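# Place the assembled housing upright on the belt strip

## Task

Find the white housing that already has both its circuit board and its motor fitted. Stand it upright on the dark belt strip immediately behind the white rail, keeping the board and motor seated in it, and finish with the gripper released from it.

## Robot and tools

Robot: two arms, left_arm and right_arm, each with six revolute joints and a parallel two-finger gripper. Each arm has a wrist camera: cam_left_wrist and cam_right_wrist, both 504x504 fisheye images.

Frames: every reported position uses a single scene frame. Its origin sits on the table top midway between the arms, +z is up, +x reaches out over the table, and left_arm is mounted on the +y side. The names left and right refer to the arms only, not to image sides. Arm bases: left_arm at (-0.005, +0.338, 0) m, quat_wxyz (+0.998, 0, 0, +0.060); right_arm at (-0.045, -0.239, 0) m, quat_wxyz (+1.000, 0, 0, +0.016). The fingers point along the gripper's +z axis and close along its y axis. The reported end_effector_position is the point between the finger pads, roughly 1 cm short of the fingertips; at long reach it may be somewhat off.

Tool execute_actions, argument actions: a list holding zero or one item. An empty list only fetches the current state. An item with rows (1 to 15 rows) and optional steps (1 to 15, default 15) is a motion; each step lasts 1/30 s, each row drives one step, and the final row is reused for any remaining steps. An item with only steps (up to 300) is a wait counted from the previous result; thinking time counts toward it. Optional pictures (true/false) turns camera images on or off; they are included by default. A refused call moves nothing.

Each row is one flat list of 14 numbers covering both arms, always all 14 even if one arm stays still: left_arm waist, shoulder, elbow, wrist pitch, wrist yaw, wrist roll, opening, then the same seven for right_arm. The joint values are absolute target angles in radians, in the same units as the Joint positions line; they are not offsets. Stated ranges per arm: waist -2.618 to 3.054, shoulder 0.000 to 3.142, elbow 0.000 to 3.142, wrist pitch -1.571 to 1.571, wrist yaw -1.571 to 1.571, wrist roll -2.094 to 2.094. True ends may differ by up to 0.036 rad either way. A target more than 0.036 rad outside a range, and farther out than the joint's last reported angle, gets the call refused; targets beyond the real end are clipped there, and the result may note "joint sent to its limit" (possibly about a move still running). Absence of that note does not prove more travel is available. Opening is an absolute value from -1 (closed) to +1 (fully open).

Motion limits: each joint's target is held within a fixed lead of its measured angle per step (waist 0.202, shoulder 0.258, elbow 0.238, wrist pitch 0.573, wrist yaw and roll 0.522 rad), and if targets would move the gripper more than 70 mm from where it is, the whole arm's targets are shrunk toward the current angles. Large moves therefore take several calls or time. Arms keep heading to the last row sent while you think or wait, until everything is nearly still or a step is HELD; after that only a new action moves them further, though fingers finish opening or closing.

Results: the state line shows, per arm, end_effector_position (m) and end_effector_quat_wxyz. Joint positions and Joint velocities give per-arm joint values (rad, rad/s) and then the pad gap (m, m/s; 0.094 m fully open). grip_measured is the finger opening on the same -1..1 scale you command; each gripper's reading may carry a fixed error near 1 mm. "joint command not followed" means a clearance check altered or stopped some joint targets; the rest of the row still ran. HELD marks steps where your row was partly or wholly not sent. Joint torques follow the joint order without the gripper; they include gravity, friction, offsets and noise, so treat them as rough. MOTOR HOT appears from 75 °C; OVER-TEMPERATURE FAULT lines report a stop (at 90 °C the arm halts 10 s; at 100 °C it goes limp and falls).

Gripping: to hold a part, command an opening below grip_measured; roughly 0.03 below is firm, less is gentler. Pads push about 50 to 62 N at most (less on some grippers, less on parts thinner than about 2 mm) and can spike at first contact.

zoom_image: camera (cam_left_wrist or cam_right_wrist) and region [x0, y0, x1, y1] in pixels, origin top-left, at most 504 by 504; gives an enlarged view of that camera's latest image. read_manual: optional section, only "licences"; returns licence text and moves nothing. finished_scene: scene, the current scene number; ends and grades it irreversibly, so call it only once the housing stands upright on the belt with parts in place and the gripper open. Replying without a tool call also ends things.

Avoid: dropping the housing or spilling its board or motor, knocking anything off the table, slamming or pushing hard, letting the arms collide or press on each other, and holding loads for long (motor heat). Brief external tugs on held parts or nudges to loose objects can happen; check and correct.

Each tool is called after ">>>" in YAML: its name, and indented under it one key for each argument.

## Session

>>> execute_actions:
  actions: []

Scene clock: 0.00 s of 4240.00 s.
left_arm: end_effector_position=(+0.3093, +0.4494, +0.1484) grip_measured=+1.000 end_effector_quat_wxyz=(+0.254, -0.332, +0.841, +0.344) | right_arm: end_effector_position=(+0.3495, -0.1067, +0.1792) grip_measured=+1.000 end_effector_quat_wxyz=(+0.363, +0.327, +0.863, +0.125)
Joint positions: left_arm=[-0.2    1.565  1.115 -0.908 -0.865 -0.734  0.094] | right_arm=[ 0.434  1.506  1.168 -0.508  0.345  1.058  0.094]
Joint velocities: left_arm=[ 0.002 -0.012 -0.022  0.022  0.007 -0.037  0.   ] | right_arm=[-0.012 -0.007 -0.007 -0.037 -0.022 -0.022  0.   ]
Joint torques (N m, as the arm reports them, + toward a larger angle): no reading

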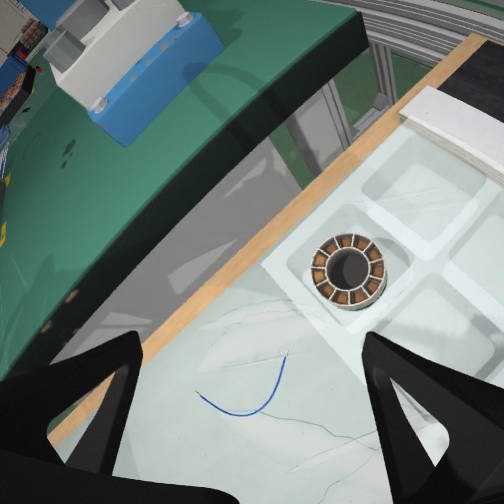

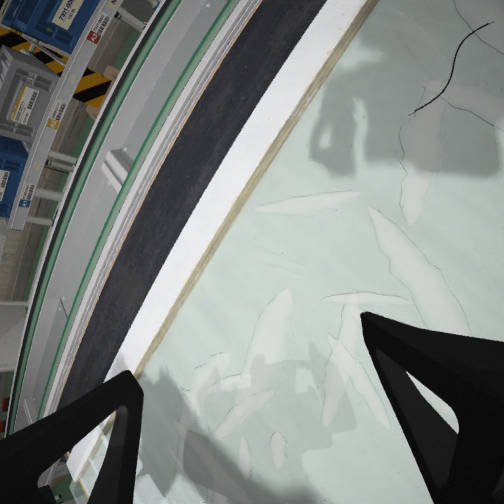

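>>> execute_actions:
  actions:
    - {"rows":[[-0.2,1.0,1.2,-1.3,0,0,1,0.1,1.0,1.2,-1.3,0,0,1]]}
  pictures: false

>>> execute_actions:
  actions:
    - {"steps":45}

Scene clock: 5.17 s of 4240.00 s.
left_arm: end_effector_position=(+0.2184, +0.3317, +0.2341) grip_measured=+1.000 end_effector_quat_wxyz=(+0.258, +0.007, +0.966, +0.012) | right_arm: end_effector_position=(+0.1869, -0.2109, +0.2366) grip_measured=+1.000 end_effector_quat_wxyz=(+0.274, +0.006, +0.962, +0.022)
Joint positions: left_arm=[-0.199  0.983  1.199 -1.267 -0.06  -0.048  0.094] | right_arm=[ 0.11   0.989  1.194 -1.22   0.036  0.144  0.094]
Joint velocities: left_arm=[-0.012  0.149  0.007 -0.168  0.359  0.3    0.   ] | right_arm=[-0.002  0.012 -0.017 -0.505 -0.227 -0.974  0.   ]
Joint torques (N m, as the arm reports them, + toward a larger angle): left_arm=[-0.1  -0.3   6.38  1.1   0.    0.05] | right_arm=[-0.98 -0.35  7.72  1.18  0.   -0.02]
Steps of this call (steps 1 to 90: nothing new was sent; then 1.67 s passed at rest; steps 91 to 105: all 15 steps of this action). Readings (joint positions):
91: left_arm=[-0.199 1.548 1.120 -0.934 -0.805 -0.673] | right_arm=[0.420 1.495 1.169 -0.537 0.307 1.011]
92: left_arm=[-0.199 1.510 1.120 -0.986 -0.718 -0.593] | right_arm=[0.392 1.469 1.169 -0.603 0.261 0.950]
94: left_arm=[-0.199 1.394 1.126 -1.077 -0.555 -0.437] | right_arm=[0.313 1.396 1.169 -0.729 0.202 0.836]
98: left_arm=[-0.199 1.122 1.159 -1.176 -0.271 -0.212] | right_arm=[0.165 1.214 1.169 -0.944 0.130 0.596]
105: the state above

Scene clock: 6.67 s of 4240.00 s.
left_arm: end_effector_position=(+0.2147, +0.3225, +0.2295) grip_measured=+1.000 end_effector_quat_wxyz=(+0.243, +0.035, +0.969, -0.007) | right_arm: end_effector_position=(+0.1717, -0.2075, +0.2276) grip_measured=+1.000 end_effector_quat_wxyz=(+0.239, -0.066, +0.969, +0.015)
Joint positions: left_arm=[-0.199  0.993  1.199 -1.286 -0.007 -0.006  0.094] | right_arm=[ 0.11   0.991  1.194 -1.289  0.005  0.006  0.094]
Joint velocities: left_arm=[-0.002 -0.002 -0.017  0.051  0.066  0.022  0.   ] | right_arm=[ 0.007 -0.012  0.007  0.037 -0.037  0.007  0.   ]
Joint torques (N m, as the arm reports them, + toward a larger angle): left_arm=[-0.12 -0.62  6.37  1.01  0.04  0.07] | right_arm=[-0.91 -0.41  7.51  0.95 -0.06 -0.02]
Steps of this call (steps 1 to 30: the robot went on to your last target; steps 31 to 45: nothing new was sent). Readings (joint positions):
1: left_arm=[-0.199 0.988 1.199 -1.271 -0.049 -0.039] | right_arm=[0.110 0.990 1.194 -1.235 0.029 0.116]
2: left_arm=[-0.199 0.991 1.199 -1.274 -0.040 -0.032] | right_arm=[0.110 0.991 1.194 -1.249 0.024 0.094]
4: left_arm=[-0.199 0.993 1.199 -1.278 -0.027 -0.023] | right_arm=[0.110 0.991 1.194 -1.265 0.017 0.062]
8: left_arm=[-0.199 0.993 1.199 -1.284 -0.015 -0.012] | right_arm=[0.110 0.991 1.194 -1.281 0.010 0.029]
45: the state above
All arms were judged still, so your last target was given up. Only a new action makes them travel on or press farther. Fingers that are still opening or closing keep moving.

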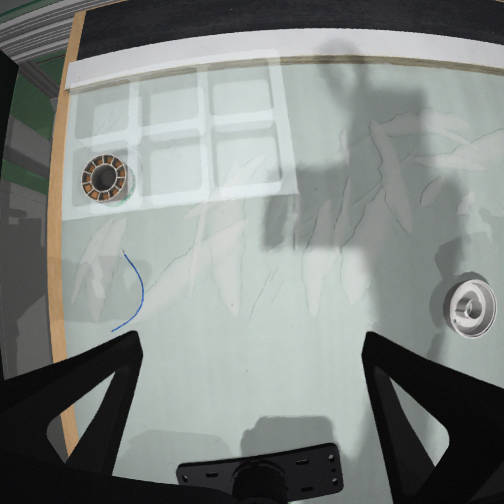

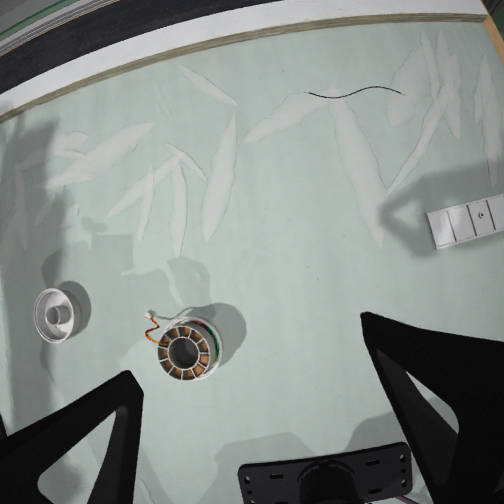

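>>> execute_actions:
  actions:
    - {"rows":[[0.2,1.0,1.2,-1.3,0,0,1,0.7,0.9,0.9,-1.2,0,0,1]]}
  pictures: false

>>> execute_actions:
  actions:
    - {"steps":20}

Scene clock: 13.77 s of 4240.00 s.
left_arm: end_effector_position=(+0.2038, +0.4072, +0.2294) grip_measured=+1.000 end_effector_quat_wxyz=(+0.239, -0.153, +0.958, +0.040) | right_arm: end_effector_position=(+0.0936, -0.1141, +0.1448) grip_measured=+1.000 end_effector_quat_wxyz=(+0.151, -0.347, +0.924, +0.060)
Joint positions: left_arm=[ 0.192  0.993  1.199 -1.287 -0.006 -0.002  0.094] | right_arm=[ 0.689  0.92   0.886 -1.211 -0.006  0.004  0.094]
Joint velocities: left_arm=[ 0.022  0.012  0.002 -0.037  0.037  0.007  0.   ] | right_arm=[ 0.002  0.002  0.007  0.066 -0.022  0.037  0.   ]
Joint torques (N m, as the arm reports them, + toward a larger angle): left_arm=[ 0.59 -0.54  6.37  1.06  0.08  0.05] | right_arm=[ 0.96 -2.94  8.65  0.87  0.02  0.  ]
Steps of this call (steps 1 to 90: nothing new was sent; then 3.60 s passed at rest; steps 91 to 105: all 15 steps of this action). Readings (joint positions):
91: left_arm=[-0.168 0.993 1.199 -1.286 0.008 -0.003] | right_arm=[0.141 0.977 1.160 -1.257 0.018 0.007]
92: left_arm=[-0.100 0.993 1.199 -1.286 0.010 -0.002] | right_arm=[0.211 0.947 1.091 -1.211 0.018 0.006]
94: left_arm=[0.048 0.993 1.199 -1.286 0.007 -0.002] | right_arm=[0.358 0.920 0.962 -1.206 0.011 0.006]
98: left_arm=[0.191 0.993 1.199 -1.286 -0.006 -0.002] | right_arm=[0.636 0.920 0.886 -1.222 -0.001 0.004]
105: the state above

Scene clock: 14.43 s of 4240.00 s.
left_arm: end_effector_position=(+0.2038, +0.4072, +0.2294) grip_measured=+1.000 end_effector_quat_wxyz=(+0.239, -0.153, +0.958, +0.040) | right_arm: end_effector_position=(+0.0939, -0.1139, +0.1449) grip_measured=+1.000 end_effector_quat_wxyz=(+0.151, -0.347, +0.924, +0.060)
Joint positions: left_arm=[ 0.192  0.993  1.199 -1.287 -0.006 -0.002  0.094] | right_arm=[ 0.689  0.92   0.886 -1.209 -0.006  0.004  0.094]
Joint velocities: left_arm=[ 0.007 -0.007  0.012 -0.007 -0.037 -0.007  0.   ] | right_arm=[-0.007  0.012 -0.002  0.022 -0.095 -0.037  0.   ]
Joint torques (N m, as the arm reports them, + toward a larger angle): left_arm=[ 0.53 -0.51  6.24  1.04  0.03  0.  ] | right_arm=[ 0.98 -2.85  8.53  0.87  0.04  0.  ]
Steps of this call (steps 1 to 15: the robot went on to your last target; steps 16 to 20: nothing new was sent). Readings (joint positions):
1: left_arm=[0.192 0.993 1.199 -1.287 -0.006 -0.002] | right_arm=[0.689 0.920 0.886 -1.210 -0.006 0.004]
2: left_arm=[0.192 0.993 1.199 -1.287 -0.006 -0.002] | right_arm=[0.689 0.920 0.886 -1.210 -0.006 0.004]
4: left_arm=[0.192 0.993 1.199 -1.287 -0.006 -0.002] | right_arm=[0.689 0.920 0.886 -1.209 -0.006 0.004]
8: left_arm=[0.192 0.993 1.199 -1.287 -0.006 -0.002] | right_arm=[0.689 0.920 0.886 -1.209 -0.006 0.004]
20: the state above
All arms were judged still, so your last target was given up. Only a new action makes them travel on or press farther. Fingers that are still opening or closing keep moving.

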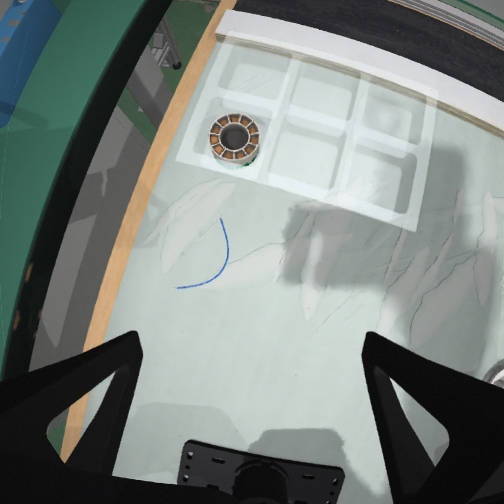

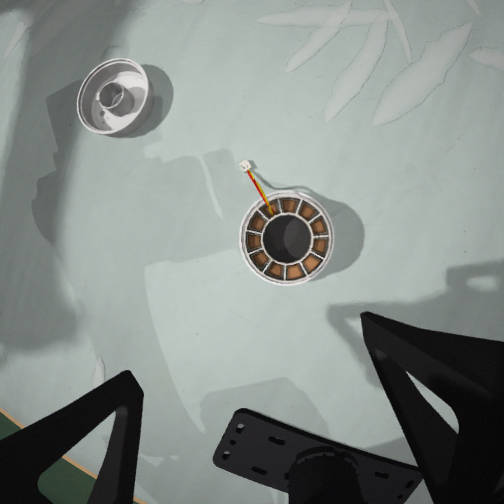

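>>> execute_actions:
  actions:
    - {"rows":[[0.2,1.0,1.2,-1.3,0,0,1,0.63,0.6,0.5,-0.865,0,0,1]]}
  pictures: false

>>> execute_actions:
  actions:
    - {"steps":15}

Scene clock: 19.40 s of 4240.00 s.
left_arm: end_effector_position=(+0.2038, +0.4072, +0.2294) grip_measured=+1.000 end_effector_quat_wxyz=(+0.239, -0.153, +0.958, +0.040) | right_arm: end_effector_position=(+0.0991, -0.1215, +0.0888) grip_measured=+1.000 end_effector_quat_wxyz=(+0.259, -0.317, +0.908, +0.093)
Joint positions: left_arm=[ 0.192  0.993  1.199 -1.287 -0.006 -0.002  0.094] | right_arm=[ 0.641  0.612  0.489 -0.891 -0.004  0.003  0.094]
Joint velocities: left_arm=[-0.007  0.007 -0.007 -0.007  0.022  0.051  0.   ] | right_arm=[ 0.007 -0.017 -0.007  0.125 -0.007  0.007  0.   ]
Joint torques (N m, as the arm reports them, + toward a larger angle): left_arm=[ 0.63 -0.47  6.34  1.05  0.04  0.02] | right_arm=[-0.99 -0.21  8.65  1.22  0.02  0.  ]
Steps of this call (steps 1 to 90: nothing new was sent; then 1.47 s passed at rest; steps 91 to 105: all 15 steps of this action). Readings (joint positions):
91: left_arm=[0.192 0.993 1.199 -1.287 -0.006 -0.002] | right_arm=[0.682 0.887 0.848 -1.150 -0.008 0.004]
92: left_arm=[0.192 0.993 1.199 -1.287 -0.006 -0.002] | right_arm=[0.666 0.812 0.769 -1.057 -0.007 0.003]
94: left_arm=[0.192 0.993 1.199 -1.287 -0.006 -0.002] | right_arm=[0.645 0.662 0.617 -0.985 -0.004 0.003]
98: left_arm=[0.192 0.993 1.199 -1.287 -0.006 -0.002] | right_arm=[0.641 0.612 0.491 -0.958 -0.004 0.003]
105: the state above

Scene clock: 19.90 s of 4240.00 s.
left_arm: end_effector_position=(+0.2038, +0.4072, +0.2294) grip_measured=+1.000 end_effector_quat_wxyz=(+0.239, -0.153, +0.958, +0.040) | right_arm: end_effector_position=(+0.1018, -0.1194, +0.0910) grip_measured=+1.000 end_effector_quat_wxyz=(+0.266, -0.316, +0.906, +0.096)
Joint positions: left_arm=[ 0.192  0.993  1.199 -1.287 -0.006 -0.002  0.094] | right_arm=[ 0.641  0.612  0.489 -0.874 -0.004  0.003  0.094]
Joint velocities: left_arm=[-0.007 -0.007 -0.017 -0.022  0.037  0.022  0.   ] | right_arm=[ 0.012 -0.002 -0.002  0.095  0.037 -0.007  0.   ]
Joint torques (N m, as the arm reports them, + toward a larger angle): left_arm=[ 0.55 -0.51  6.24  1.04  0.05  0.04] | right_arm=[-0.98 -0.23  8.75  1.28  0.02  0.  ]
Steps of this call (steps 1 to 15: the robot went on to your last target). Readings (joint positions):
1: left_arm=[0.192 0.993 1.199 -1.287 -0.006 -0.002] | right_arm=[0.641 0.612 0.489 -0.886 -0.004 0.003]
2: left_arm=[0.192 0.993 1.199 -1.287 -0.006 -0.002] | right_arm=[0.641 0.612 0.489 -0.884 -0.004 0.003]
4: left_arm=[0.192 0.993 1.199 -1.287 -0.006 -0.002] | right_arm=[0.641 0.612 0.489 -0.879 -0.004 0.003]
8: left_arm=[0.192 0.993 1.199 -1.287 -0.006 -0.002] | right_arm=[0.641 0.612 0.489 -0.876 -0.004 0.003]
15: the state above

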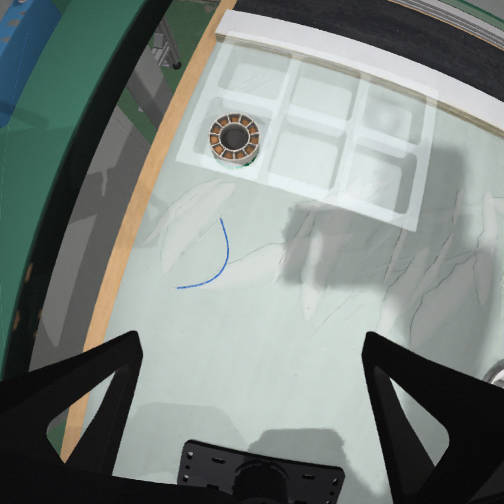

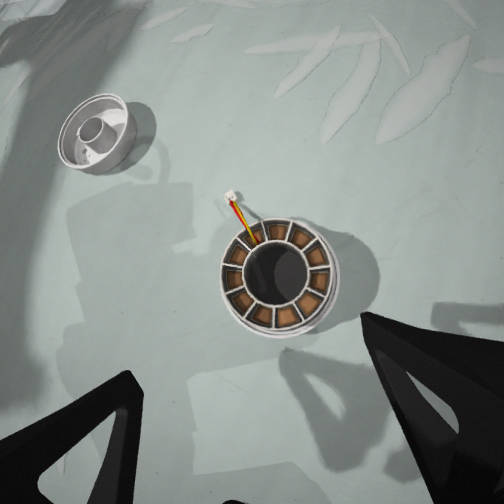

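>>> execute_actions:
  actions:
    - {"rows":[[0.2,1.0,1.2,-1.3,0,0,1,0.56,0.775,0.427,-0.635,0,0,1]]}
  pictures: false

>>> execute_actions:
  actions:
    - {"steps":10}

Scene clock: 24.23 s of 4240.00 s.
left_arm: end_effector_position=(+0.2038, +0.4072, +0.2294) grip_measured=+1.000 end_effector_quat_wxyz=(+0.239, -0.153, +0.958, +0.040) | right_arm: end_effector_position=(+0.1325, -0.1144, +0.0681) grip_measured=+1.000 end_effector_quat_wxyz=(+0.271, -0.284, +0.916, +0.087)
Joint positions: left_arm=[ 0.192  0.993  1.199 -1.287 -0.006 -0.002  0.094] | right_arm=[ 0.571  0.769  0.426 -0.651 -0.004  0.003  0.094]
Joint velocities: left_arm=[-0.002 -0.007  0.012  0.081 -0.066 -0.022  0.   ] | right_arm=[-0.002  0.002 -0.002 -0.022 -0.022 -0.007  0.   ]
Joint torques (N m, as the arm reports them, + toward a larger angle): left_arm=[ 0.5  -0.5   6.27  1.06  0.05  0.04] | right_arm=[-1.01  0.21  7.82  1.28  0.03  0.  ]
Steps of this call (steps 1 to 15: the robot went on to your last target; steps 16 to 90: nothing new was sent; then 0.83 s passed at rest; steps 91 to 105: all 15 steps of this action). Readings (joint positions):
91: left_arm=[0.192 0.993 1.199 -1.287 -0.006 -0.002] | right_arm=[0.630 0.628 0.482 -0.851 -0.008 0.003]
92: left_arm=[0.192 0.993 1.199 -1.287 -0.006 -0.002] | right_arm=[0.605 0.670 0.472 -0.802 -0.007 0.003]
94: left_arm=[0.192 0.993 1.199 -1.287 -0.006 -0.002] | right_arm=[0.577 0.745 0.448 -0.733 -0.004 0.003]
98: left_arm=[0.192 0.993 1.199 -1.287 -0.006 -0.002] | right_arm=[0.571 0.769 0.426 -0.690 -0.004 0.003]
105: the state above

Scene clock: 24.57 s of 4240.00 s.
left_arm: end_effector_position=(+0.2038, +0.4072, +0.2294) grip_measured=+1.000 end_effector_quat_wxyz=(+0.239, -0.153, +0.958, +0.040) | right_arm: end_effector_position=(+0.1337, -0.1136, +0.0690) grip_measured=+1.000 end_effector_quat_wxyz=(+0.274, -0.284, +0.915, +0.088)
Joint positions: left_arm=[ 0.192  0.993  1.199 -1.287 -0.006 -0.002  0.094] | right_arm=[ 0.571  0.769  0.426 -0.644 -0.004  0.003  0.094]
Joint velocities: left_arm=[ 0.007  0.002  0.012 -0.081  0.022  0.007  0.   ] | right_arm=[-0.007  0.002  0.002 -0.051 -0.051 -0.022  0.   ]
Joint torques (N m, as the arm reports them, + toward a larger angle): left_arm=[ 0.5  -0.48  6.47  1.02  0.05  0.01] | right_arm=[-1.    0.19  7.84  1.31  0.02  0.01]
Steps of this call (steps 1 to 10: the robot went on to your last target). Readings (joint positions):
1: left_arm=[0.192 0.993 1.199 -1.287 -0.006 -0.002] | right_arm=[0.571 0.769 0.426 -0.649 -0.004 0.003]
2: left_arm=[0.192 0.993 1.199 -1.287 -0.006 -0.002] | right_arm=[0.571 0.769 0.426 -0.648 -0.004 0.003]
4: left_arm=[0.192 0.993 1.199 -1.287 -0.006 -0.002] | right_arm=[0.571 0.769 0.426 -0.646 -0.004 0.003]
8: left_arm=[0.192 0.993 1.199 -1.287 -0.006 -0.002] | right_arm=[0.571 0.769 0.426 -0.644 -0.004 0.003]
10: the state above

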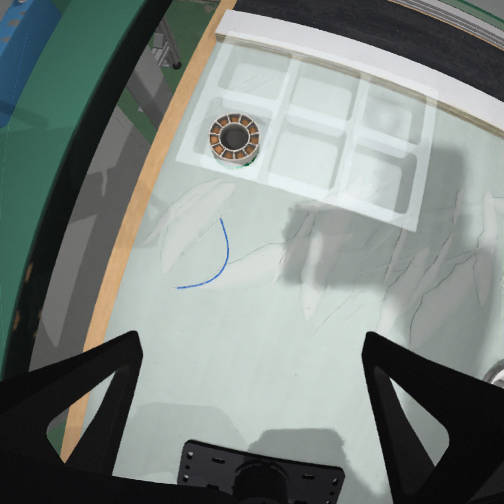

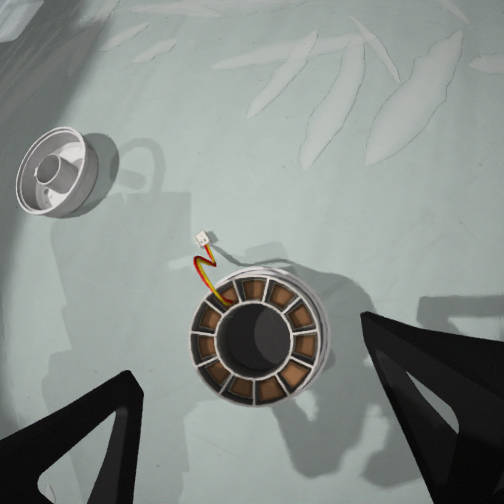

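>>> execute_actions:
  actions:
    - {"rows":[[0.2,1.0,1.2,-1.3,0,0,1,0.56,0.78,0.42,-0.59,0,0,1],[0.2,1.0,1.2,-1.3,0,0,1,0.56,0.785,0.405,-0.56,0,0,1],[0.2,1.0,1.2,-1.3,0,0,1,0.56,0.79,0.39,-0.53,0,0,1],[0.2,1.0,1.2,-1.3,0,0,1,0.56,0.795,0.375,-0.51,0,0,1],[0.2,1.0,1.2,-1.3,0,0,1,0.56,0.80,0.36,-0.49,0,0,1],[0.2,1.0,1.2,-1.3,0,0,1,0.56,0.805,0.345,-0.47,0,0,1],[0.2,1.0,1.2,-1.3,0,0,1,0.56,0.81,0.33,-0.45,0,0,1],[0.2,1.0,1.2,-1.3,0,0,1,0.56,0.82,0.315,-0.43,0,0,1],[0.2,1.0,1.2,-1.3,0,0,1,0.56,0.83,0.3,-0.41,0,0,1],[0.2,1.0,1.2,-1.3,0,0,1,0.56,0.84,0.285,-0.39,0,0,1],[0.2,1.0,1.2,-1.3,0,0,1,0.56,0.85,0.27,-0.38,0,0,1],[0.2,1.0,1.2,-1.3,0,0,1,0.56,0.862,0.25,-0.38,0,0,1]]}
  pictures: false

>>> execute_actions:
  actions:
    - {"steps":10}

Scene clock: 32.13 s of 4240.00 s.
left_arm: end_effector_position=(+0.2038, +0.4072, +0.2294) grip_measured=+1.000 end_effector_quat_wxyz=(+0.239, -0.153, +0.958, +0.040) | right_arm: end_effector_position=(+0.1293, -0.1166, +0.0183) grip_measured=+1.000 end_effector_quat_wxyz=(+0.261, -0.285, +0.919, +0.083)
Joint positions: left_arm=[ 0.192  0.993  1.199 -1.287 -0.006 -0.002  0.094] | right_arm=[ 0.571  0.848  0.255 -0.424 -0.004  0.003  0.094]
Joint velocities: left_arm=[ 0.002 -0.007 -0.012 -0.051 -0.022 -0.066  0.   ] | right_arm=[-0.007  0.076 -0.178  0.007  0.007 -0.037  0.   ]
Joint torques (N m, as the arm reports them, + toward a larger angle): left_arm=[ 0.62 -0.48  6.32  1.02  0.04  0.06] | right_arm=[-1.01  0.14  8.05  1.51  0.02  0.  ]
Steps of this call (steps 1 to 15: the robot went on to your last target; steps 16 to 90: nothing new was sent; then 4.07 s passed at rest; steps 91 to 105: all 15 steps of this action). Readings (joint positions):
91: left_arm=[0.192 0.993 1.199 -1.287 -0.006 -0.002] | right_arm=[0.571 0.769 0.426 -0.640 -0.004 0.003]
92: left_arm=[0.192 0.993 1.199 -1.287 -0.006 -0.002] | right_arm=[0.571 0.769 0.424 -0.629 -0.004 0.003]
94: left_arm=[0.192 0.993 1.199 -1.287 -0.006 -0.002] | right_arm=[0.571 0.769 0.410 -0.588 -0.004 0.003]
98: left_arm=[0.192 0.993 1.199 -1.287 -0.006 -0.002] | right_arm=[0.571 0.788 0.353 -0.508 -0.004 0.003]
105: the state above

Scene clock: 32.47 s of 4240.00 s.
left_arm: end_effector_position=(+0.2038, +0.4072, +0.2294) grip_measured=+1.000 end_effector_quat_wxyz=(+0.239, -0.153, +0.958, +0.040) | right_arm: end_effector_position=(+0.1344, -0.1133, +0.0216) grip_measured=+1.000 end_effector_quat_wxyz=(+0.274, -0.284, +0.915, +0.087)
Joint positions: left_arm=[ 0.192  0.993  1.199 -1.287 -0.006 -0.002  0.094] | right_arm=[ 0.571  0.848  0.253 -0.392 -0.003  0.002  0.094]
Joint velocities: left_arm=[ 0.002 -0.007 -0.022  0.037  0.022  0.022  0.   ] | right_arm=[-0.017 -0.022 -0.007  0.066 -0.007  0.051  0.   ]
Joint torques (N m, as the arm reports them, + toward a larger angle): left_arm=[ 0.66 -0.51  6.27  1.04  0.03  0.  ] | right_arm=[-1.02  0.65  7.19  1.21  0.02  0.01]
Steps of this call (steps 1 to 10: the robot went on to your last target). Readings (joint positions):
1: left_arm=[0.192 0.993 1.199 -1.287 -0.006 -0.002] | right_arm=[0.571 0.848 0.253 -0.420 -0.003 0.002]
2: left_arm=[0.192 0.993 1.199 -1.287 -0.006 -0.002] | right_arm=[0.571 0.848 0.253 -0.413 -0.003 0.002]
4: left_arm=[0.192 0.993 1.199 -1.287 -0.006 -0.002] | right_arm=[0.571 0.848 0.253 -0.403 -0.003 0.002]
8: left_arm=[0.192 0.993 1.199 -1.287 -0.006 -0.002] | right_arm=[0.571 0.848 0.253 -0.393 -0.003 0.002]
10: the state above

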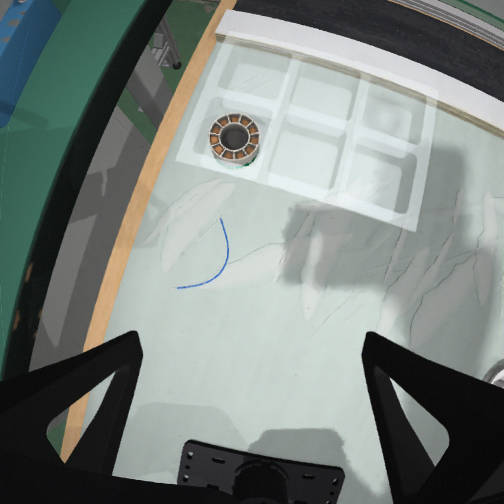

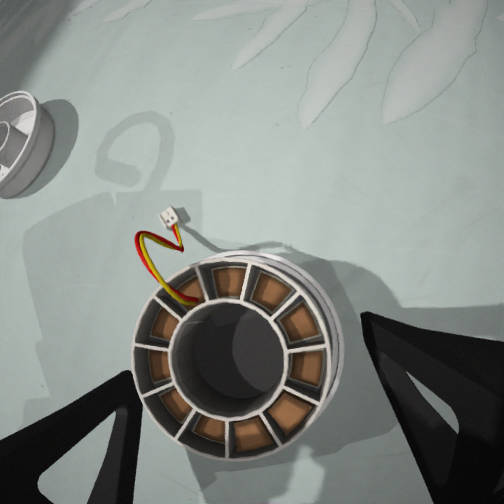

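>>> execute_actions:
  actions:
    - {"rows":[[0.2,1.0,1.2,-1.3,0,0,1,0.56,0.88,0.265,-0.34,0,0,1],[0.2,1.0,1.2,-1.3,0,0,1,0.56,0.89,0.27,-0.33,0,0,1],[0.2,1.0,1.2,-1.3,0,0,1,0.56,0.90,0.275,-0.33,0,0,1],[0.2,1.0,1.2,-1.3,0,0,1,0.56,0.92,0.275,-0.33,0,0,1],[0.2,1.0,1.2,-1.3,0,0,1,0.56,0.94,0.275,-0.33,0,0,1]]}
  pictures: false

>>> execute_actions:
  actions:
    - {"rows":[[0.2,1.0,1.2,-1.3,0,0,1,0.56,0.94,0.275,-0.33,0,0,0.8],[0.2,1.0,1.2,-1.3,0,0,1,0.56,0.94,0.275,-0.33,0,0,0.7],[0.2,1.0,1.2,-1.3,0,0,1,0.56,0.94,0.275,-0.33,0,0,0.65],[0.2,1.0,1.2,-1.3,0,0,1,0.56,0.94,0.275,-0.33,0,0,0.6],[0.2,1.0,1.2,-1.3,0,0,1,0.56,0.94,0.275,-0.33,0,0,0.55],[0.2,1.0,1.2,-1.3,0,0,1,0.56,0.94,0.275,-0.33,0,0,0.5],[0.2,1.0,1.2,-1.3,0,0,1,0.56,0.94,0.275,-0.33,0,0,0.45]]}

Scene clock: 41.17 s of 4240.00 s.
left_arm: end_effector_position=(+0.2038, +0.4072, +0.2294) grip_measured=+1.000 end_effector_quat_wxyz=(+0.239, -0.153, +0.958, +0.040) | right_arm: end_effector_position=(+0.1406, -0.1097, +0.0172) grip_measured=+1.000 end_effector_quat_wxyz=(+0.272, -0.285, +0.915, +0.085)
Joint positions: left_arm=[ 0.192  0.993  1.199 -1.287 -0.006 -0.002  0.094] | right_arm=[ 0.571  0.921  0.258 -0.329 -0.    -0.001  0.094]
Joint velocities: left_arm=[-0.007 -0.007 -0.002 -0.11   0.051 -0.007  0.   ] | right_arm=[-0.022 -0.002 -0.012  0.051  0.022 -0.022  0.   ]
Joint torques (N m, as the arm reports them, + toward a larger angle): left_arm=[ 0.6  -0.61  6.21  1.03  0.03  0.02] | right_arm=[-0.97  0.78  8.96  1.17 -0.01  0.04]
Steps of this call (steps 1 to 30: the robot went on to your last target; steps 31 to 90: nothing new was sent; then 5.20 s passed at rest; steps 91 to 105: all 15 steps of this action). Readings (joint positions):
91: left_arm=[0.192 0.993 1.199 -1.287 -0.006 -0.002] | right_arm=[0.571 0.850 0.253 -0.385 -0.003 0.002]
92: left_arm=[0.192 0.993 1.199 -1.287 -0.006 -0.002] | right_arm=[0.571 0.857 0.253 -0.377 -0.003 0.002]
94: left_arm=[0.192 0.993 1.199 -1.287 -0.006 -0.002] | right_arm=[0.571 0.877 0.253 -0.360 -0.003 0.002]
98: left_arm=[0.192 0.993 1.199 -1.287 -0.006 -0.002] | right_arm=[0.571 0.918 0.258 -0.335 -0.001 -0.001]
105: the state above

Scene clock: 41.67 s of 4240.00 s.
left_arm: end_effector_position=(+0.2038, +0.4072, +0.2294) grip_measured=+1.000 end_effector_quat_wxyz=(+0.239, -0.153, +0.958, +0.040) | right_arm: end_effector_position=(+0.1408, -0.1098, +0.0173) grip_measured=+0.458 end_effector_quat_wxyz=(+0.273, -0.285, +0.915, +0.084)
Joint positions: left_arm=[ 0.192  0.993  1.199 -1.287 -0.006 -0.002  0.094] | right_arm=[ 0.571  0.921  0.258 -0.329  0.001 -0.001  0.069]
Joint velocities: left_arm=[ 0.002 -0.002 -0.012 -0.007  0.051 -0.037  0.   ] | right_arm=[-0.017  0.007  0.007  0.022  0.051 -0.007  0.   ]
Joint torques (N m, as the arm reports them, + toward a larger angle): left_arm=[ 0.63 -0.48  6.37  1.02  0.05  0.03] | right_arm=[-0.99  0.77  8.97  1.17 -0.02  0.03]
Steps of this call (steps 1 to 15: all 15 steps of this action). Readings (joint positions):
1: left_arm=[0.192 0.993 1.199 -1.287 -0.006 -0.002] | right_arm=[0.571 0.921 0.258 -0.329 -0.000 -0.001]
2: left_arm=[0.192 0.993 1.199 -1.287 -0.006 -0.002] | right_arm=[0.571 0.921 0.258 -0.329 -0.000 -0.001]
4: left_arm=[0.192 0.993 1.199 -1.287 -0.006 -0.002] | right_arm=[0.571 0.921 0.258 -0.329 -0.000 -0.001]
8: left_arm=[0.192 0.993 1.199 -1.287 -0.006 -0.002] | right_arm=[0.571 0.921 0.258 -0.329 0.001 -0.001]
15: the state above

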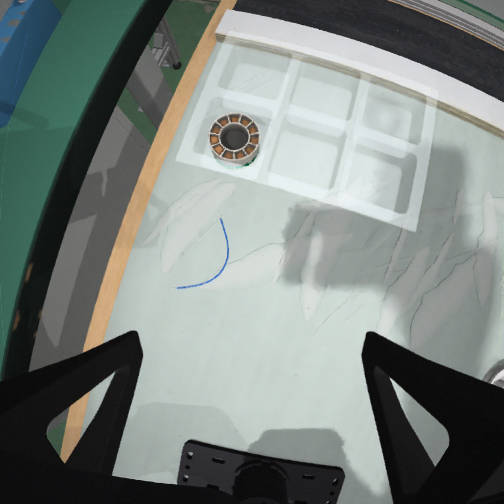

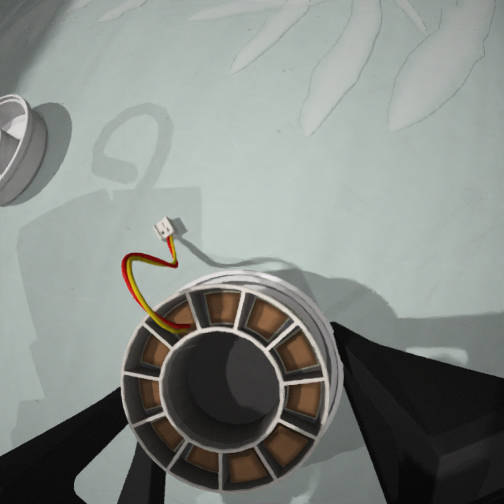

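>>> execute_actions:
  actions:
    - {"rows":[[0.2,1,1.2,-1.3,0,0,1,0.56,0.93,0.275,-0.33,0,0,0.42],[0.2,1,1.2,-1.3,0,0,1,0.56,0.93,0.275,-0.33,0,0,0.42],[0.2,1,1.2,-1.3,0,0,1,0.56,0.93,0.275,-0.33,0,0,0.42],[0.2,1,1.2,-1.3,0,0,1,0.56,0.93,0.275,-0.33,0,0,0.42],[0.2,1,1.2,-1.3,0,0,1,0.56,0.93,0.275,-0.33,0,0,0.42],[0.2,1,1.2,-1.3,0,0,1,0.56,0.93,0.29,-0.34,0,0,0.42],[0.2,1,1.2,-1.3,0,0,1,0.56,0.93,0.31,-0.36,0,0,0.42],[0.2,1,1.2,-1.3,0,0,1,0.56,0.93,0.33,-0.38,0,0,0.42],[0.2,1,1.2,-1.3,0,0,1,0.56,0.93,0.36,-0.41,0,0,0.42],[0.2,1,1.2,-1.3,0,0,1,0.56,0.93,0.39,-0.44,0,0,0.42],[0.2,1,1.2,-1.3,0,0,1,0.56,0.93,0.42,-0.47,0,0,0.42],[0.2,1,1.2,-1.3,0,0,1,0.56,0.93,0.45,-0.50,0,0,0.42],[0.2,1,1.2,-1.3,0,0,1,0.56,0.93,0.48,-0.53,0,0,0.42],[0.2,1,1.2,-1.3,0,0,1,0.56,0.93,0.51,-0.56,0,0,0.42],[0.2,1,1.2,-1.3,0,0,1,0.56,0.93,0.54,-0.59,0,0,0.42]]}
  pictures: false

>>> execute_actions:
  actions:
    - {"rows":[[0.2,1,1.2,-1.3,0,0,1,0.53,0.96,0.57,-0.59,0,0,0.42],[0.2,1,1.2,-1.3,0,0,1,0.5,1.0,0.61,-0.59,0,0,0.42],[0.2,1,1.2,-1.3,0,0,1,0.47,1.04,0.65,-0.59,0,0,0.42],[0.2,1,1.2,-1.3,0,0,1,0.43,1.08,0.69,-0.59,0,0,0.42],[0.2,1,1.2,-1.3,0,0,1,0.39,1.12,0.73,-0.59,0,0,0.42],[0.2,1,1.2,-1.3,0,0,1,0.35,1.16,0.77,-0.59,0,0,0.42],[0.2,1,1.2,-1.3,0,0,1,0.31,1.2,0.81,-0.59,0,0,0.42],[0.2,1,1.2,-1.3,0,0,1,0.27,1.24,0.85,-0.59,0,0,0.42],[0.2,1,1.2,-1.3,0,0,1,0.23,1.28,0.89,-0.59,0,0,0.42],[0.2,1,1.2,-1.3,0,0,1,0.19,1.32,0.93,-0.59,0,0,0.42],[0.2,1,1.2,-1.3,0,0,1,0.15,1.36,0.97,-0.59,0,0,0.42],[0.2,1,1.2,-1.3,0,0,1,0.11,1.4,1.01,-0.59,0,0,0.42],[0.2,1,1.2,-1.3,0,0,1,0.07,1.44,1.05,-0.59,0,0,0.42],[0.2,1,1.2,-1.3,0,0,1,0.03,1.48,1.09,-0.59,0,0,0.42],[0.2,1,1.2,-1.3,0,0,1,0,1.52,1.13,-0.59,0,0,0.42]]}
  pictures: false

>>> execute_actions:
  actions:
    - {"rows":[[0.2,1,1.2,-1.3,0,0,1,-0.03,1.56,1.18,-0.6,0,0,0.42],[0.2,1,1.2,-1.3,0,0,1,-0.04,1.6,1.23,-0.61,0,0,0.42],[0.2,1,1.2,-1.3,0,0,1,-0.04,1.64,1.28,-0.62,0,0,0.42],[0.2,1,1.2,-1.3,0,0,1,-0.04,1.68,1.33,-0.63,0,0,0.42],[0.2,1,1.2,-1.3,0,0,1,-0.04,1.72,1.38,-0.64,0,0,0.42],[0.2,1,1.2,-1.3,0,0,1,-0.04,1.76,1.43,-0.65,0,0,0.42],[0.2,1,1.2,-1.3,0,0,1,-0.04,1.8,1.48,-0.66,0,0,0.42],[0.2,1,1.2,-1.3,0,0,1,-0.04,1.84,1.53,-0.67,0,0,0.42],[0.2,1,1.2,-1.3,0,0,1,-0.04,1.88,1.58,-0.68,0,0,0.42],[0.2,1,1.2,-1.3,0,0,1,-0.04,1.92,1.63,-0.69,0,0,0.42],[0.2,1,1.2,-1.3,0,0,1,-0.04,1.96,1.68,-0.7,0,0,0.42],[0.2,1,1.2,-1.3,0,0,1,-0.04,2.0,1.73,-0.7,0,0,0.42],[0.2,1,1.2,-1.3,0,0,1,-0.04,2.04,1.78,-0.7,0,0,0.42],[0.2,1,1.2,-1.3,0,0,1,-0.04,2.08,1.82,-0.7,0,0,0.42],[0.2,1,1.2,-1.3,0,0,1,-0.04,2.12,1.86,-0.7,0,0,0.42]]}
  pictures: false

>>> execute_actions:
  actions:
    - {"steps":15}

Scene clock: 74.17 s of 4240.00 s.
left_arm: end_effector_position=(+0.2038, +0.4072, +0.2294) grip_measured=+1.000 end_effector_quat_wxyz=(+0.239, -0.153, +0.958, +0.040) | right_arm: end_effector_position=(+0.1579, -0.0980, +0.0678) grip_measured=+0.434 end_effector_quat_wxyz=(+0.284, -0.284, +0.912, +0.088)
Joint positions: left_arm=[ 0.192  0.993  1.199 -1.287 -0.006 -0.002  0.094] | right_arm=[ 0.571  0.921  0.456 -0.503  0.001 -0.001  0.067]
Joint velocities: left_arm=[-0.007 -0.002  0.002  0.022 -0.037 -0.022  0.   ] | right_arm=[ 0.002 -0.007  0.965 -0.652 -0.022 -0.022 -0.   ]
Joint torques (N m, as the arm reports them, + toward a larger angle): left_arm=[ 0.57 -0.55  6.3   1.05  0.07  0.03] | right_arm=[-1.   -0.54 10.3   1.33 -0.02  0.04]
Steps of this call (steps 1 to 15: the robot went on to your last target; steps 16 to 90: nothing new was sent; then 29.00 s passed at rest; steps 91 to 105: all 15 steps of this action). Readings (joint positions):
91: left_arm=[0.192 0.993 1.199 -1.287 -0.006 -0.002] | right_arm=[0.571 0.921 0.258 -0.329 0.001 -0.001]
92: left_arm=[0.192 0.993 1.199 -1.287 -0.006 -0.002] | right_arm=[0.571 0.921 0.258 -0.329 0.001 -0.001]
94: left_arm=[0.192 0.993 1.199 -1.287 -0.006 -0.002] | right_arm=[0.571 0.921 0.258 -0.329 0.001 -0.001]
98: left_arm=[0.192 0.993 1.199 -1.287 -0.006 -0.002] | right_arm=[0.571 0.921 0.270 -0.350 0.001 -0.001]
105: the state above

Scene clock: 74.67 s of 4240.00 s.
left_arm: end_effector_position=(+0.2038, +0.4072, +0.2294) grip_measured=+1.000 end_effector_quat_wxyz=(+0.239, -0.153, +0.958, +0.040) | right_arm: end_effector_position=(+0.3221, -0.1975, +0.1284) grip_measured=+0.434 end_effector_quat_wxyz=(+0.279, -0.052, +0.959, +0.018)
Joint positions: left_arm=[ 0.192  0.993  1.199 -1.287 -0.006 -0.002  0.094] | right_arm=[ 0.073  1.447  1.037 -0.593 -0.007 -0.001  0.067]
Joint velocities: left_arm=[-0.012  0.007 -0.007 -0.095 -0.007 -0.022  0.   ] | right_arm=[-1.072  1.145  1.175 -0.007  0.081 -0.007 -0.001]
Joint torques (N m, as the arm reports them, + toward a larger angle): left_arm=[ 0.64 -0.54  6.36  1.06  0.06  0.05] | right_arm=[-0.75 -6.45  9.63  1.26  0.1   0.04]
Steps of this call (steps 1 to 15: all 15 steps of this action). Readings (joint positions):
1: left_arm=[0.192 0.993 1.199 -1.287 -0.006 -0.002] | right_arm=[0.566 0.924 0.489 -0.522 -0.001 -0.001]
2: left_arm=[0.192 0.993 1.199 -1.287 -0.006 -0.002] | right_arm=[0.553 0.936 0.523 -0.538 -0.004 -0.001]
4: left_arm=[0.192 0.993 1.199 -1.287 -0.006 -0.002] | right_arm=[0.501 0.995 0.599 -0.562 -0.007 -0.001]
8: left_arm=[0.192 0.993 1.199 -1.287 -0.006 -0.002] | right_arm=[0.350 1.161 0.757 -0.582 -0.009 -0.001]
15: the state above

Scene clock: 75.17 s of 4240.00 s.
left_arm: end_effector_position=(+0.2038, +0.4072, +0.2294) grip_measured=+1.000 end_effector_quat_wxyz=(+0.239, -0.153, +0.958, +0.040) | right_arm: end_effector_position=(+0.4894, -0.2451, +0.1389) grip_measured=+0.434 end_effector_quat_wxyz=(+0.298, +0.006, +0.954, -0.004)
Joint positions: left_arm=[ 0.192  0.993  1.199 -1.287 -0.006 -0.002  0.094] | right_arm=[-0.045  2.046  1.766 -0.684  0.004 -0.001  0.067]
Joint velocities: left_arm=[-0.012 -0.007  0.002  0.022 -0.051  0.022  0.   ] | right_arm=[-0.007  1.101  1.306 -0.095 -0.022  0.007  0.001]
Joint torques (N m, as the arm reports them, + toward a larger angle): left_arm=[ 0.56 -0.55  6.17  1.03  0.04  0.04] | right_arm=[  0.63 -13.13   9.01   1.11  -0.04   0.03]
Steps of this call (steps 1 to 15: all 15 steps of this action). Readings (joint positions):
1: left_arm=[0.192 0.993 1.199 -1.287 -0.006 -0.002] | right_arm=[0.037 1.487 1.079 -0.596 -0.006 -0.001]
2: left_arm=[0.192 0.993 1.199 -1.287 -0.006 -0.002] | right_arm=[0.006 1.528 1.123 -0.600 -0.004 -0.001]
4: left_arm=[0.192 0.993 1.199 -1.287 -0.006 -0.002] | right_arm=[-0.035 1.610 1.218 -0.613 0.003 -0.001]
8: left_arm=[0.192 0.993 1.199 -1.287 -0.006 -0.002] | right_arm=[-0.045 1.770 1.419 -0.641 0.005 -0.001]
15: the state above

Scene clock: 75.67 s of 4240.00 s.
left_arm: end_effector_position=(+0.2038, +0.4072, +0.2294) grip_measured=+1.000 end_effector_quat_wxyz=(+0.239, -0.153, +0.958, +0.040) | right_arm: end_effector_position=(+0.4979, -0.2452, +0.1107) grip_measured=+0.434 end_effector_quat_wxyz=(+0.270, +0.006, +0.963, -0.004)
Joint positions: left_arm=[ 0.192  0.993  1.199 -1.287 -0.006 -0.002  0.094] | right_arm=[-0.045  2.139  1.826 -0.711  0.004 -0.001  0.067]
Joint velocities: left_arm=[ 0.002 -0.002 -0.002 -0.007 -0.007  0.022  0.   ] | right_arm=[-0.007 -0.007 -0.002  0.051 -0.007  0.007 -0.001]
Joint torques (N m, as the arm reports them, + toward a larger angle): left_arm=[ 0.56 -0.59  6.41  1.03  0.04  0.03] | right_arm=[  0.45 -16.01  10.83   1.18  -0.05   0.03]
Steps of this call (steps 1 to 15: the robot went on to your last target). Readings (joint positions):
1: left_arm=[0.192 0.993 1.199 -1.287 -0.006 -0.002] | right_arm=[-0.045 2.080 1.801 -0.680 0.004 -0.001]
2: left_arm=[0.192 0.993 1.199 -1.287 -0.006 -0.002] | right_arm=[-0.045 2.104 1.820 -0.675 0.004 -0.001]
4: left_arm=[0.192 0.993 1.199 -1.287 -0.006 -0.002] | right_arm=[-0.045 2.128 1.826 -0.679 0.004 -0.001]
8: left_arm=[0.192 0.993 1.199 -1.287 -0.006 -0.002] | right_arm=[-0.045 2.139 1.826 -0.708 0.004 -0.001]
15: the state above

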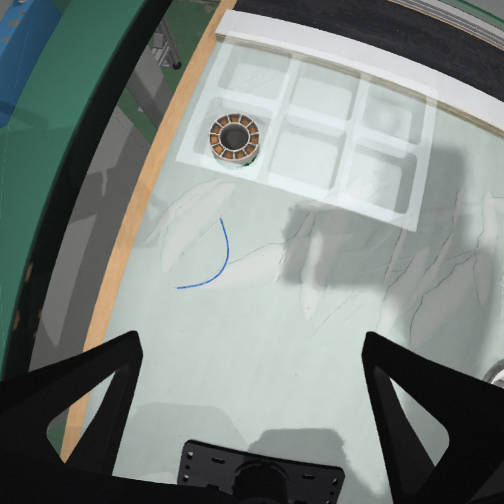

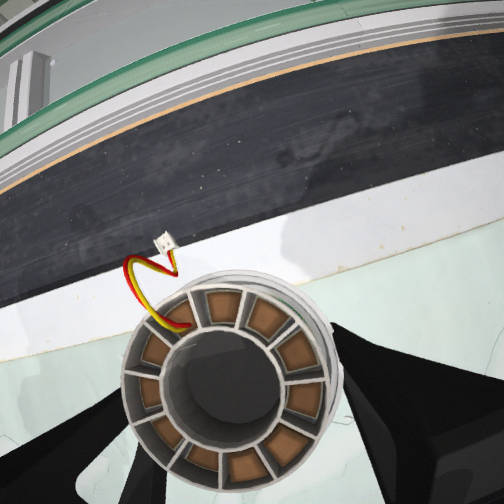

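>>> execute_actions:
  actions:
    - {"rows":[[0.2,1,1.2,-1.3,0,0,1,-0.04,2.13,1.89,-0.7,0,0,0.4],[0.2,1,1.2,-1.3,0,0,1,-0.04,2.15,1.92,-0.7,0,0,0.4],[0.2,1,1.2,-1.3,0,0,1,-0.04,2.17,1.95,-0.71,0,0,0.4],[0.2,1,1.2,-1.3,0,0,1,-0.04,2.2,1.985,-0.71,0,0,0.4],[0.2,1,1.2,-1.3,0,0,1,-0.04,2.22,2.02,-0.72,0,0,0.4],[0.2,1,1.2,-1.3,0,0,1,-0.04,2.25,2.05,-0.72,0,0,0.4],[0.2,1,1.2,-1.3,0,0,1,-0.04,2.28,2.085,-0.73,0,0,0.4],[0.2,1,1.2,-1.3,0,0,1,-0.04,2.3,2.12,-0.73,0,0,0.4],[0.2,1,1.2,-1.3,0,0,1,-0.04,2.33,2.15,-0.74,0,0,0.4],[0.2,1,1.2,-1.3,0,0,1,-0.04,2.36,2.185,-0.74,0,0,0.4],[0.2,1,1.2,-1.3,0,0,1,-0.04,2.38,2.22,-0.75,0,0,0.4],[0.2,1,1.2,-1.3,0,0,1,-0.04,2.41,2.25,-0.75,0,0,0.4],[0.2,1,1.2,-1.3,0,0,1,-0.04,2.44,2.28,-0.76,0,0,0.4],[0.2,1,1.2,-1.3,0,0,1,-0.04,2.47,2.31,-0.76,0,0,0.4],[0.2,1,1.2,-1.3,0,0,1,-0.04,2.49,2.33,-0.76,0,0,0.4]]}
  pictures: false

>>> execute_actions:
  actions:
    - {"steps":15}

Scene clock: 88.70 s of 4240.00 s.
left_arm: end_effector_position=(+0.2038, +0.4072, +0.2294) grip_measured=+1.000 end_effector_quat_wxyz=(+0.239, -0.153, +0.958, +0.040) | right_arm: end_effector_position=(+0.5786, -0.2462, +0.1074) grip_measured=+0.419 end_effector_quat_wxyz=(+0.319, +0.006, +0.948, -0.004)
Joint positions: left_arm=[ 0.192  0.993  1.199 -1.287 -0.006 -0.002  0.094] | right_arm=[-0.045  2.44   2.264 -0.745  0.004 -0.001  0.067]
Joint velocities: left_arm=[ 0.002  0.002 -0.012  0.022 -0.022 -0.022  0.   ] | right_arm=[ 0.007  0.813  0.75  -0.037 -0.081  0.037 -0.001]
Joint torques (N m, as the arm reports them, + toward a larger angle): left_arm=[ 0.52 -0.56  6.24  1.    0.06  0.06] | right_arm=[  0.48 -16.85   9.67   1.17  -0.05   0.04]
Steps of this call (steps 1 to 15: the robot went on to your last target; steps 16 to 90: nothing new was sent; then 9.53 s passed at rest; steps 91 to 105: all 15 steps of this action). Readings (joint positions):
91: left_arm=[0.192 0.993 1.199 -1.287 -0.006 -0.002] | right_arm=[-0.045 2.139 1.831 -0.715 0.004 -0.001]
92: left_arm=[0.192 0.993 1.199 -1.287 -0.006 -0.002] | right_arm=[-0.045 2.144 1.844 -0.723 0.004 -0.001]
94: left_arm=[0.192 0.993 1.199 -1.287 -0.006 -0.002] | right_arm=[-0.045 2.166 1.896 -0.735 0.004 -0.001]
98: left_arm=[0.192 0.993 1.199 -1.287 -0.006 -0.002] | right_arm=[-0.045 2.246 2.040 -0.735 0.004 -0.001]
105: the state above

Scene clock: 89.20 s of 4240.00 s.
left_arm: end_effector_position=(+0.2038, +0.4072, +0.2294) grip_measured=+1.000 end_effector_quat_wxyz=(+0.239, -0.153, +0.958, +0.040) | right_arm: end_effector_position=(+0.5760, -0.2462, +0.0687) grip_measured=+0.419 end_effector_quat_wxyz=(+0.282, +0.006, +0.959, -0.004)
Joint positions: left_arm=[ 0.192  0.993  1.199 -1.287 -0.006 -0.002  0.094] | right_arm=[-0.045  2.519  2.298 -0.779  0.004 -0.001  0.067]
Joint velocities: left_arm=[-0.007 -0.002 -0.007  0.051  0.007  0.007  0.   ] | right_arm=[ 0.002  0.002  0.002  0.037  0.051 -0.022  0.   ]
Joint torques (N m, as the arm reports them, + toward a larger angle): left_arm=[ 0.52 -0.5   6.25  1.05  0.03  0.02] | right_arm=[  0.48 -19.99  10.79   1.31  -0.05   0.04]
Steps of this call (steps 1 to 15: the robot went on to your last target). Readings (joint positions):
1: left_arm=[0.192 0.993 1.199 -1.287 -0.006 -0.002] | right_arm=[-0.045 2.464 2.282 -0.744 0.004 -0.001]
2: left_arm=[0.192 0.993 1.199 -1.287 -0.006 -0.002] | right_arm=[-0.045 2.482 2.290 -0.745 0.004 -0.001]
4: left_arm=[0.192 0.993 1.199 -1.287 -0.006 -0.002] | right_arm=[-0.045 2.505 2.291 -0.755 0.004 -0.001]
8: left_arm=[0.192 0.993 1.199 -1.287 -0.006 -0.002] | right_arm=[-0.045 2.519 2.291 -0.778 0.004 -0.001]
15: the state above

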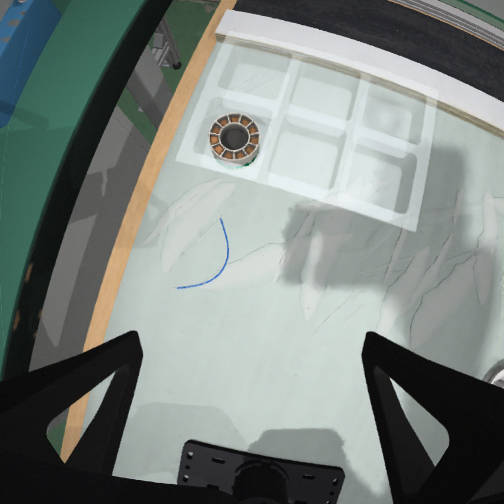

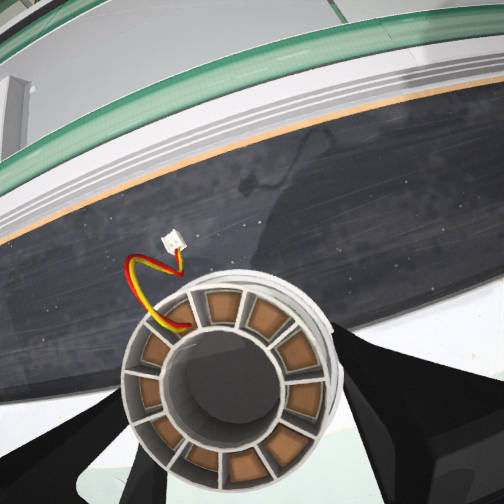

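>>> execute_actions:
  actions:
    - {"rows":[[0.2,1,1.2,-1.3,0,0,1,-0.04,2.44,2.3,-0.76,0,0,0.4],[0.2,1,1.2,-1.3,0,0,1,-0.04,2.4,2.25,-0.75,0,0,0.4],[0.2,1,1.2,-1.3,0,0,1,-0.04,2.35,2.19,-0.74,0,0,0.4],[0.2,1,1.2,-1.3,0,0,1,-0.04,2.3,2.12,-0.73,0,0,0.4],[0.2,1,1.2,-1.3,0,0,1,-0.04,2.25,2.05,-0.72,0,0,0.4],[0.2,1,1.2,-1.3,0,0,1,-0.04,2.2,1.98,-0.7,0,0,0.4],[0.2,1,1.2,-1.3,0,0,1,-0.04,2.15,1.91,-0.68,0,0,0.4],[0.2,1,1.2,-1.3,0,0,1,-0.04,2.11,1.84,-0.65,0,0,0.4],[0.2,1,1.2,-1.3,0,0,1,-0.04,2.07,1.77,-0.62,0,0,0.4],[0.2,1,1.2,-1.3,0,0,1,-0.04,2.03,1.7,-0.59,0,0,0.4],[0.2,1,1.2,-1.3,0,0,1,-0.04,1.99,1.63,-0.56,0,0,0.4],[0.2,1,1.2,-1.3,0,0,1,-0.04,1.95,1.56,-0.53,0,0,0.4],[0.2,1,1.2,-1.3,0,0,1,-0.04,1.91,1.49,-0.5,0,0,0.4],[0.2,1,1.2,-1.3,0,0,1,-0.04,1.87,1.42,-0.47,0,0,0.4],[0.2,1,1.2,-1.3,0,0,1,-0.04,1.84,1.35,-0.45,0,0,0.4]]}
  pictures: false

>>> execute_actions:
  actions:
    - {"steps":15}
  pictures: false

>>> execute_actions:
  actions:
    - {"rows":[[0.2,1,1.2,-1.3,0,0,1,-0.04,1.85,1.34,-0.4,0,0,0.4],[0.2,1,1.2,-1.3,0,0,1,-0.04,1.86,1.325,-0.37,0,0,0.4],[0.2,1,1.2,-1.3,0,0,1,-0.04,1.87,1.31,-0.34,0,0,0.4],[0.2,1,1.2,-1.3,0,0,1,-0.04,1.88,1.295,-0.32,0,0,0.4],[0.2,1,1.2,-1.3,0,0,1,-0.04,1.89,1.28,-0.3,0,0,0.4],[0.2,1,1.2,-1.3,0,0,1,-0.04,1.9,1.265,-0.27,0,0,0.4],[0.2,1,1.2,-1.3,0,0,1,-0.04,1.91,1.25,-0.25,0,0,0.4],[0.2,1,1.2,-1.3,0,0,1,-0.04,1.92,1.235,-0.22,0,0,0.4],[0.2,1,1.2,-1.3,0,0,1,-0.04,1.93,1.22,-0.21,0,0,0.4],[0.2,1,1.2,-1.3,0,0,1,-0.04,1.94,1.21,-0.21,0,0,0.4]]}
  pictures: false

>>> execute_actions:
  actions:
    - {"steps":15}

Scene clock: 107.87 s of 4240.00 s.
left_arm: end_effector_position=(+0.2038, +0.4072, +0.2294) grip_measured=+1.000 end_effector_quat_wxyz=(+0.239, -0.153, +0.958, +0.040) | right_arm: end_effector_position=(+0.4487, -0.2446, +0.1150) grip_measured=+0.419 end_effector_quat_wxyz=(+0.291, +0.006, +0.957, -0.004)
Joint positions: left_arm=[ 0.192  0.993  1.199 -1.287 -0.006 -0.002  0.094] | right_arm=[-0.045  1.909  1.484 -0.556  0.004 -0.001  0.067]
Joint velocities: left_arm=[-0.022  0.002  0.007 -0.037  0.022  0.051  0.   ] | right_arm=[-0.012 -1.067 -2.029  0.872  0.007 -0.037 -0.001]
Joint torques (N m, as the arm reports them, + toward a larger angle): left_arm=[ 0.51 -0.56  6.43  1.06  0.02  0.04] | right_arm=[  0.53 -12.38   6.87   0.95   0.     0.04]
Steps of this call (steps 1 to 15: the robot went on to your last target; steps 16 to 90: nothing new was sent; then 15.17 s passed at rest; steps 91 to 105: all 15 steps of this action). Readings (joint positions):
91: left_arm=[0.192 0.993 1.199 -1.287 -0.006 -0.002] | right_arm=[-0.045 2.515 2.298 -0.779 0.004 -0.001]
92: left_arm=[0.192 0.993 1.199 -1.287 -0.006 -0.002] | right_arm=[-0.045 2.506 2.284 -0.774 0.004 -0.001]
94: left_arm=[0.192 0.993 1.199 -1.287 -0.006 -0.002] | right_arm=[-0.045 2.447 2.203 -0.759 0.004 -0.001]
98: left_arm=[0.192 0.993 1.199 -1.287 -0.006 -0.002] | right_arm=[-0.045 2.242 1.948 -0.731 0.004 -0.001]
105: the state above

Scene clock: 108.37 s of 4240.00 s.
left_arm: end_effector_position=(+0.2038, +0.4072, +0.2294) grip_measured=+1.000 end_effector_quat_wxyz=(+0.239, -0.153, +0.958, +0.040) | right_arm: end_effector_position=(+0.4254, -0.2443, +0.0901) grip_measured=+0.419 end_effector_quat_wxyz=(+0.277, +0.006, +0.961, -0.004)
Joint positions: left_arm=[ 0.192  0.993  1.199 -1.287 -0.006 -0.002  0.094] | right_arm=[-0.045  1.863  1.338 -0.484  0.004 -0.001  0.067]
Joint velocities: left_arm=[-0.007  0.002 -0.017 -0.022  0.037 -0.081  0.   ] | right_arm=[-0.002  0.007 -0.012  0.037  0.007 -0.007 -0.001]
Joint torques (N m, as the arm reports them, + toward a larger angle): left_arm=[ 0.64 -0.58  6.38  1.05  0.06  0.02] | right_arm=[  0.49 -13.42   8.71   1.34  -0.05   0.04]
Steps of this call (steps 1 to 15: the robot went on to your last target). Readings (joint positions):
1: left_arm=[0.192 0.993 1.199 -1.287 -0.006 -0.002] | right_arm=[-0.045 1.880 1.426 -0.541 0.004 -0.001]
2: left_arm=[0.192 0.993 1.199 -1.287 -0.006 -0.002] | right_arm=[-0.045 1.865 1.388 -0.541 0.004 -0.001]
4: left_arm=[0.192 0.993 1.199 -1.287 -0.006 -0.002] | right_arm=[-0.045 1.862 1.351 -0.537 0.004 -0.001]
8: left_arm=[0.192 0.993 1.199 -1.287 -0.006 -0.002] | right_arm=[-0.045 1.863 1.338 -0.519 0.004 -0.001]
15: the state above

Scene clock: 108.87 s of 4240.00 s.
left_arm: end_effector_position=(+0.2038, +0.4072, +0.2294) grip_measured=+1.000 end_effector_quat_wxyz=(+0.239, -0.153, +0.958, +0.040) | right_arm: end_effector_position=(+0.4229, -0.2443, +0.0270) grip_measured=+0.419 end_effector_quat_wxyz=(+0.270, +0.006, +0.963, -0.004)
Joint positions: left_arm=[ 0.192  0.993  1.199 -1.287 -0.006 -0.002  0.094] | right_arm=[-0.045  1.955  1.201 -0.27   0.004 -0.001  0.067]
Joint velocities: left_arm=[-0.002 -0.007 -0.012 -0.051  0.007 -0.037  0.   ] | right_arm=[-0.012  0.085 -0.09   0.037 -0.066  0.081 -0.   ]
Joint torques (N m, as the arm reports them, + toward a larger angle): left_arm=[ 0.57 -0.5   6.22  1.04  0.07  0.05] | right_arm=[  0.48 -13.63   8.36   1.65  -0.05   0.04]
Steps of this call (steps 1 to 15: all 15 steps of this action). Readings (joint positions):
1: left_arm=[0.192 0.993 1.199 -1.287 -0.006 -0.002] | right_arm=[-0.045 1.863 1.338 -0.479 0.004 -0.001]
2: left_arm=[0.192 0.993 1.199 -1.287 -0.006 -0.002] | right_arm=[-0.045 1.863 1.335 -0.466 0.004 -0.001]
4: left_arm=[0.192 0.993 1.199 -1.287 -0.006 -0.002] | right_arm=[-0.045 1.863 1.322 -0.424 0.004 -0.001]
8: left_arm=[0.192 0.993 1.199 -1.287 -0.006 -0.002] | right_arm=[-0.045 1.883 1.273 -0.329 0.004 -0.001]
15: the state above

Scene clock: 109.37 s of 4240.00 s.
left_arm: end_effector_position=(+0.2038, +0.4072, +0.2294) grip_measured=+1.000 end_effector_quat_wxyz=(+0.239, -0.153, +0.958, +0.040) | right_arm: end_effector_position=(+0.4284, -0.2444, +0.0296) grip_measured=+0.419 end_effector_quat_wxyz=(+0.283, +0.006, +0.959, -0.004)
Joint positions: left_arm=[ 0.192  0.993  1.199 -1.287 -0.006 -0.002  0.094] | right_arm=[-0.045  1.957  1.199 -0.239  0.004 -0.001  0.067]
Joint velocities: left_arm=[-0.007  0.007 -0.007 -0.022  0.007  0.037  0.   ] | right_arm=[ 0.002 -0.022 -0.017 -0.022 -0.037 -0.066  0.001]
Joint torques (N m, as the arm reports them, + toward a larger angle): left_arm=[ 0.66 -0.59  6.34  1.01  0.03  0.05] | right_arm=[  0.47 -13.36   8.03   1.4   -0.05   0.03]
Steps of this call (steps 1 to 15: the robot went on to your last target). Readings (joint positions):
1: left_arm=[0.192 0.993 1.199 -1.287 -0.006 -0.002] | right_arm=[-0.045 1.957 1.199 -0.270 0.004 -0.001]
2: left_arm=[0.192 0.993 1.199 -1.287 -0.006 -0.002] | right_arm=[-0.045 1.957 1.199 -0.269 0.004 -0.001]
4: left_arm=[0.192 0.993 1.199 -1.287 -0.006 -0.002] | right_arm=[-0.045 1.957 1.199 -0.256 0.004 -0.001]
8: left_arm=[0.192 0.993 1.199 -1.287 -0.006 -0.002] | right_arm=[-0.045 1.957 1.199 -0.244 0.004 -0.001]
15: the state above

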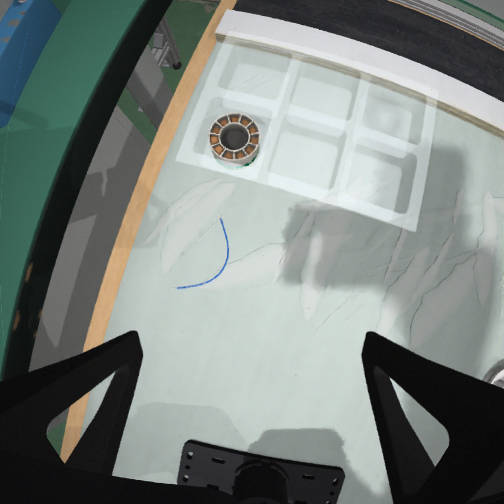

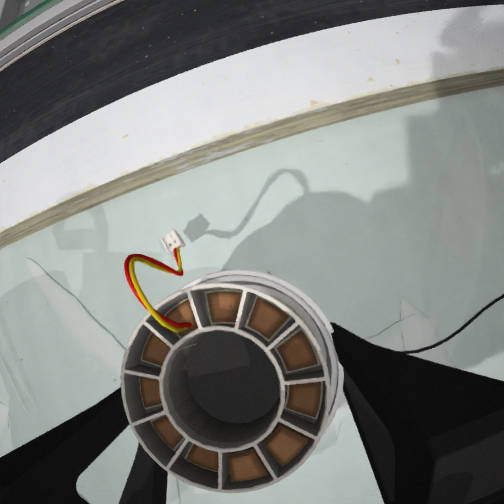

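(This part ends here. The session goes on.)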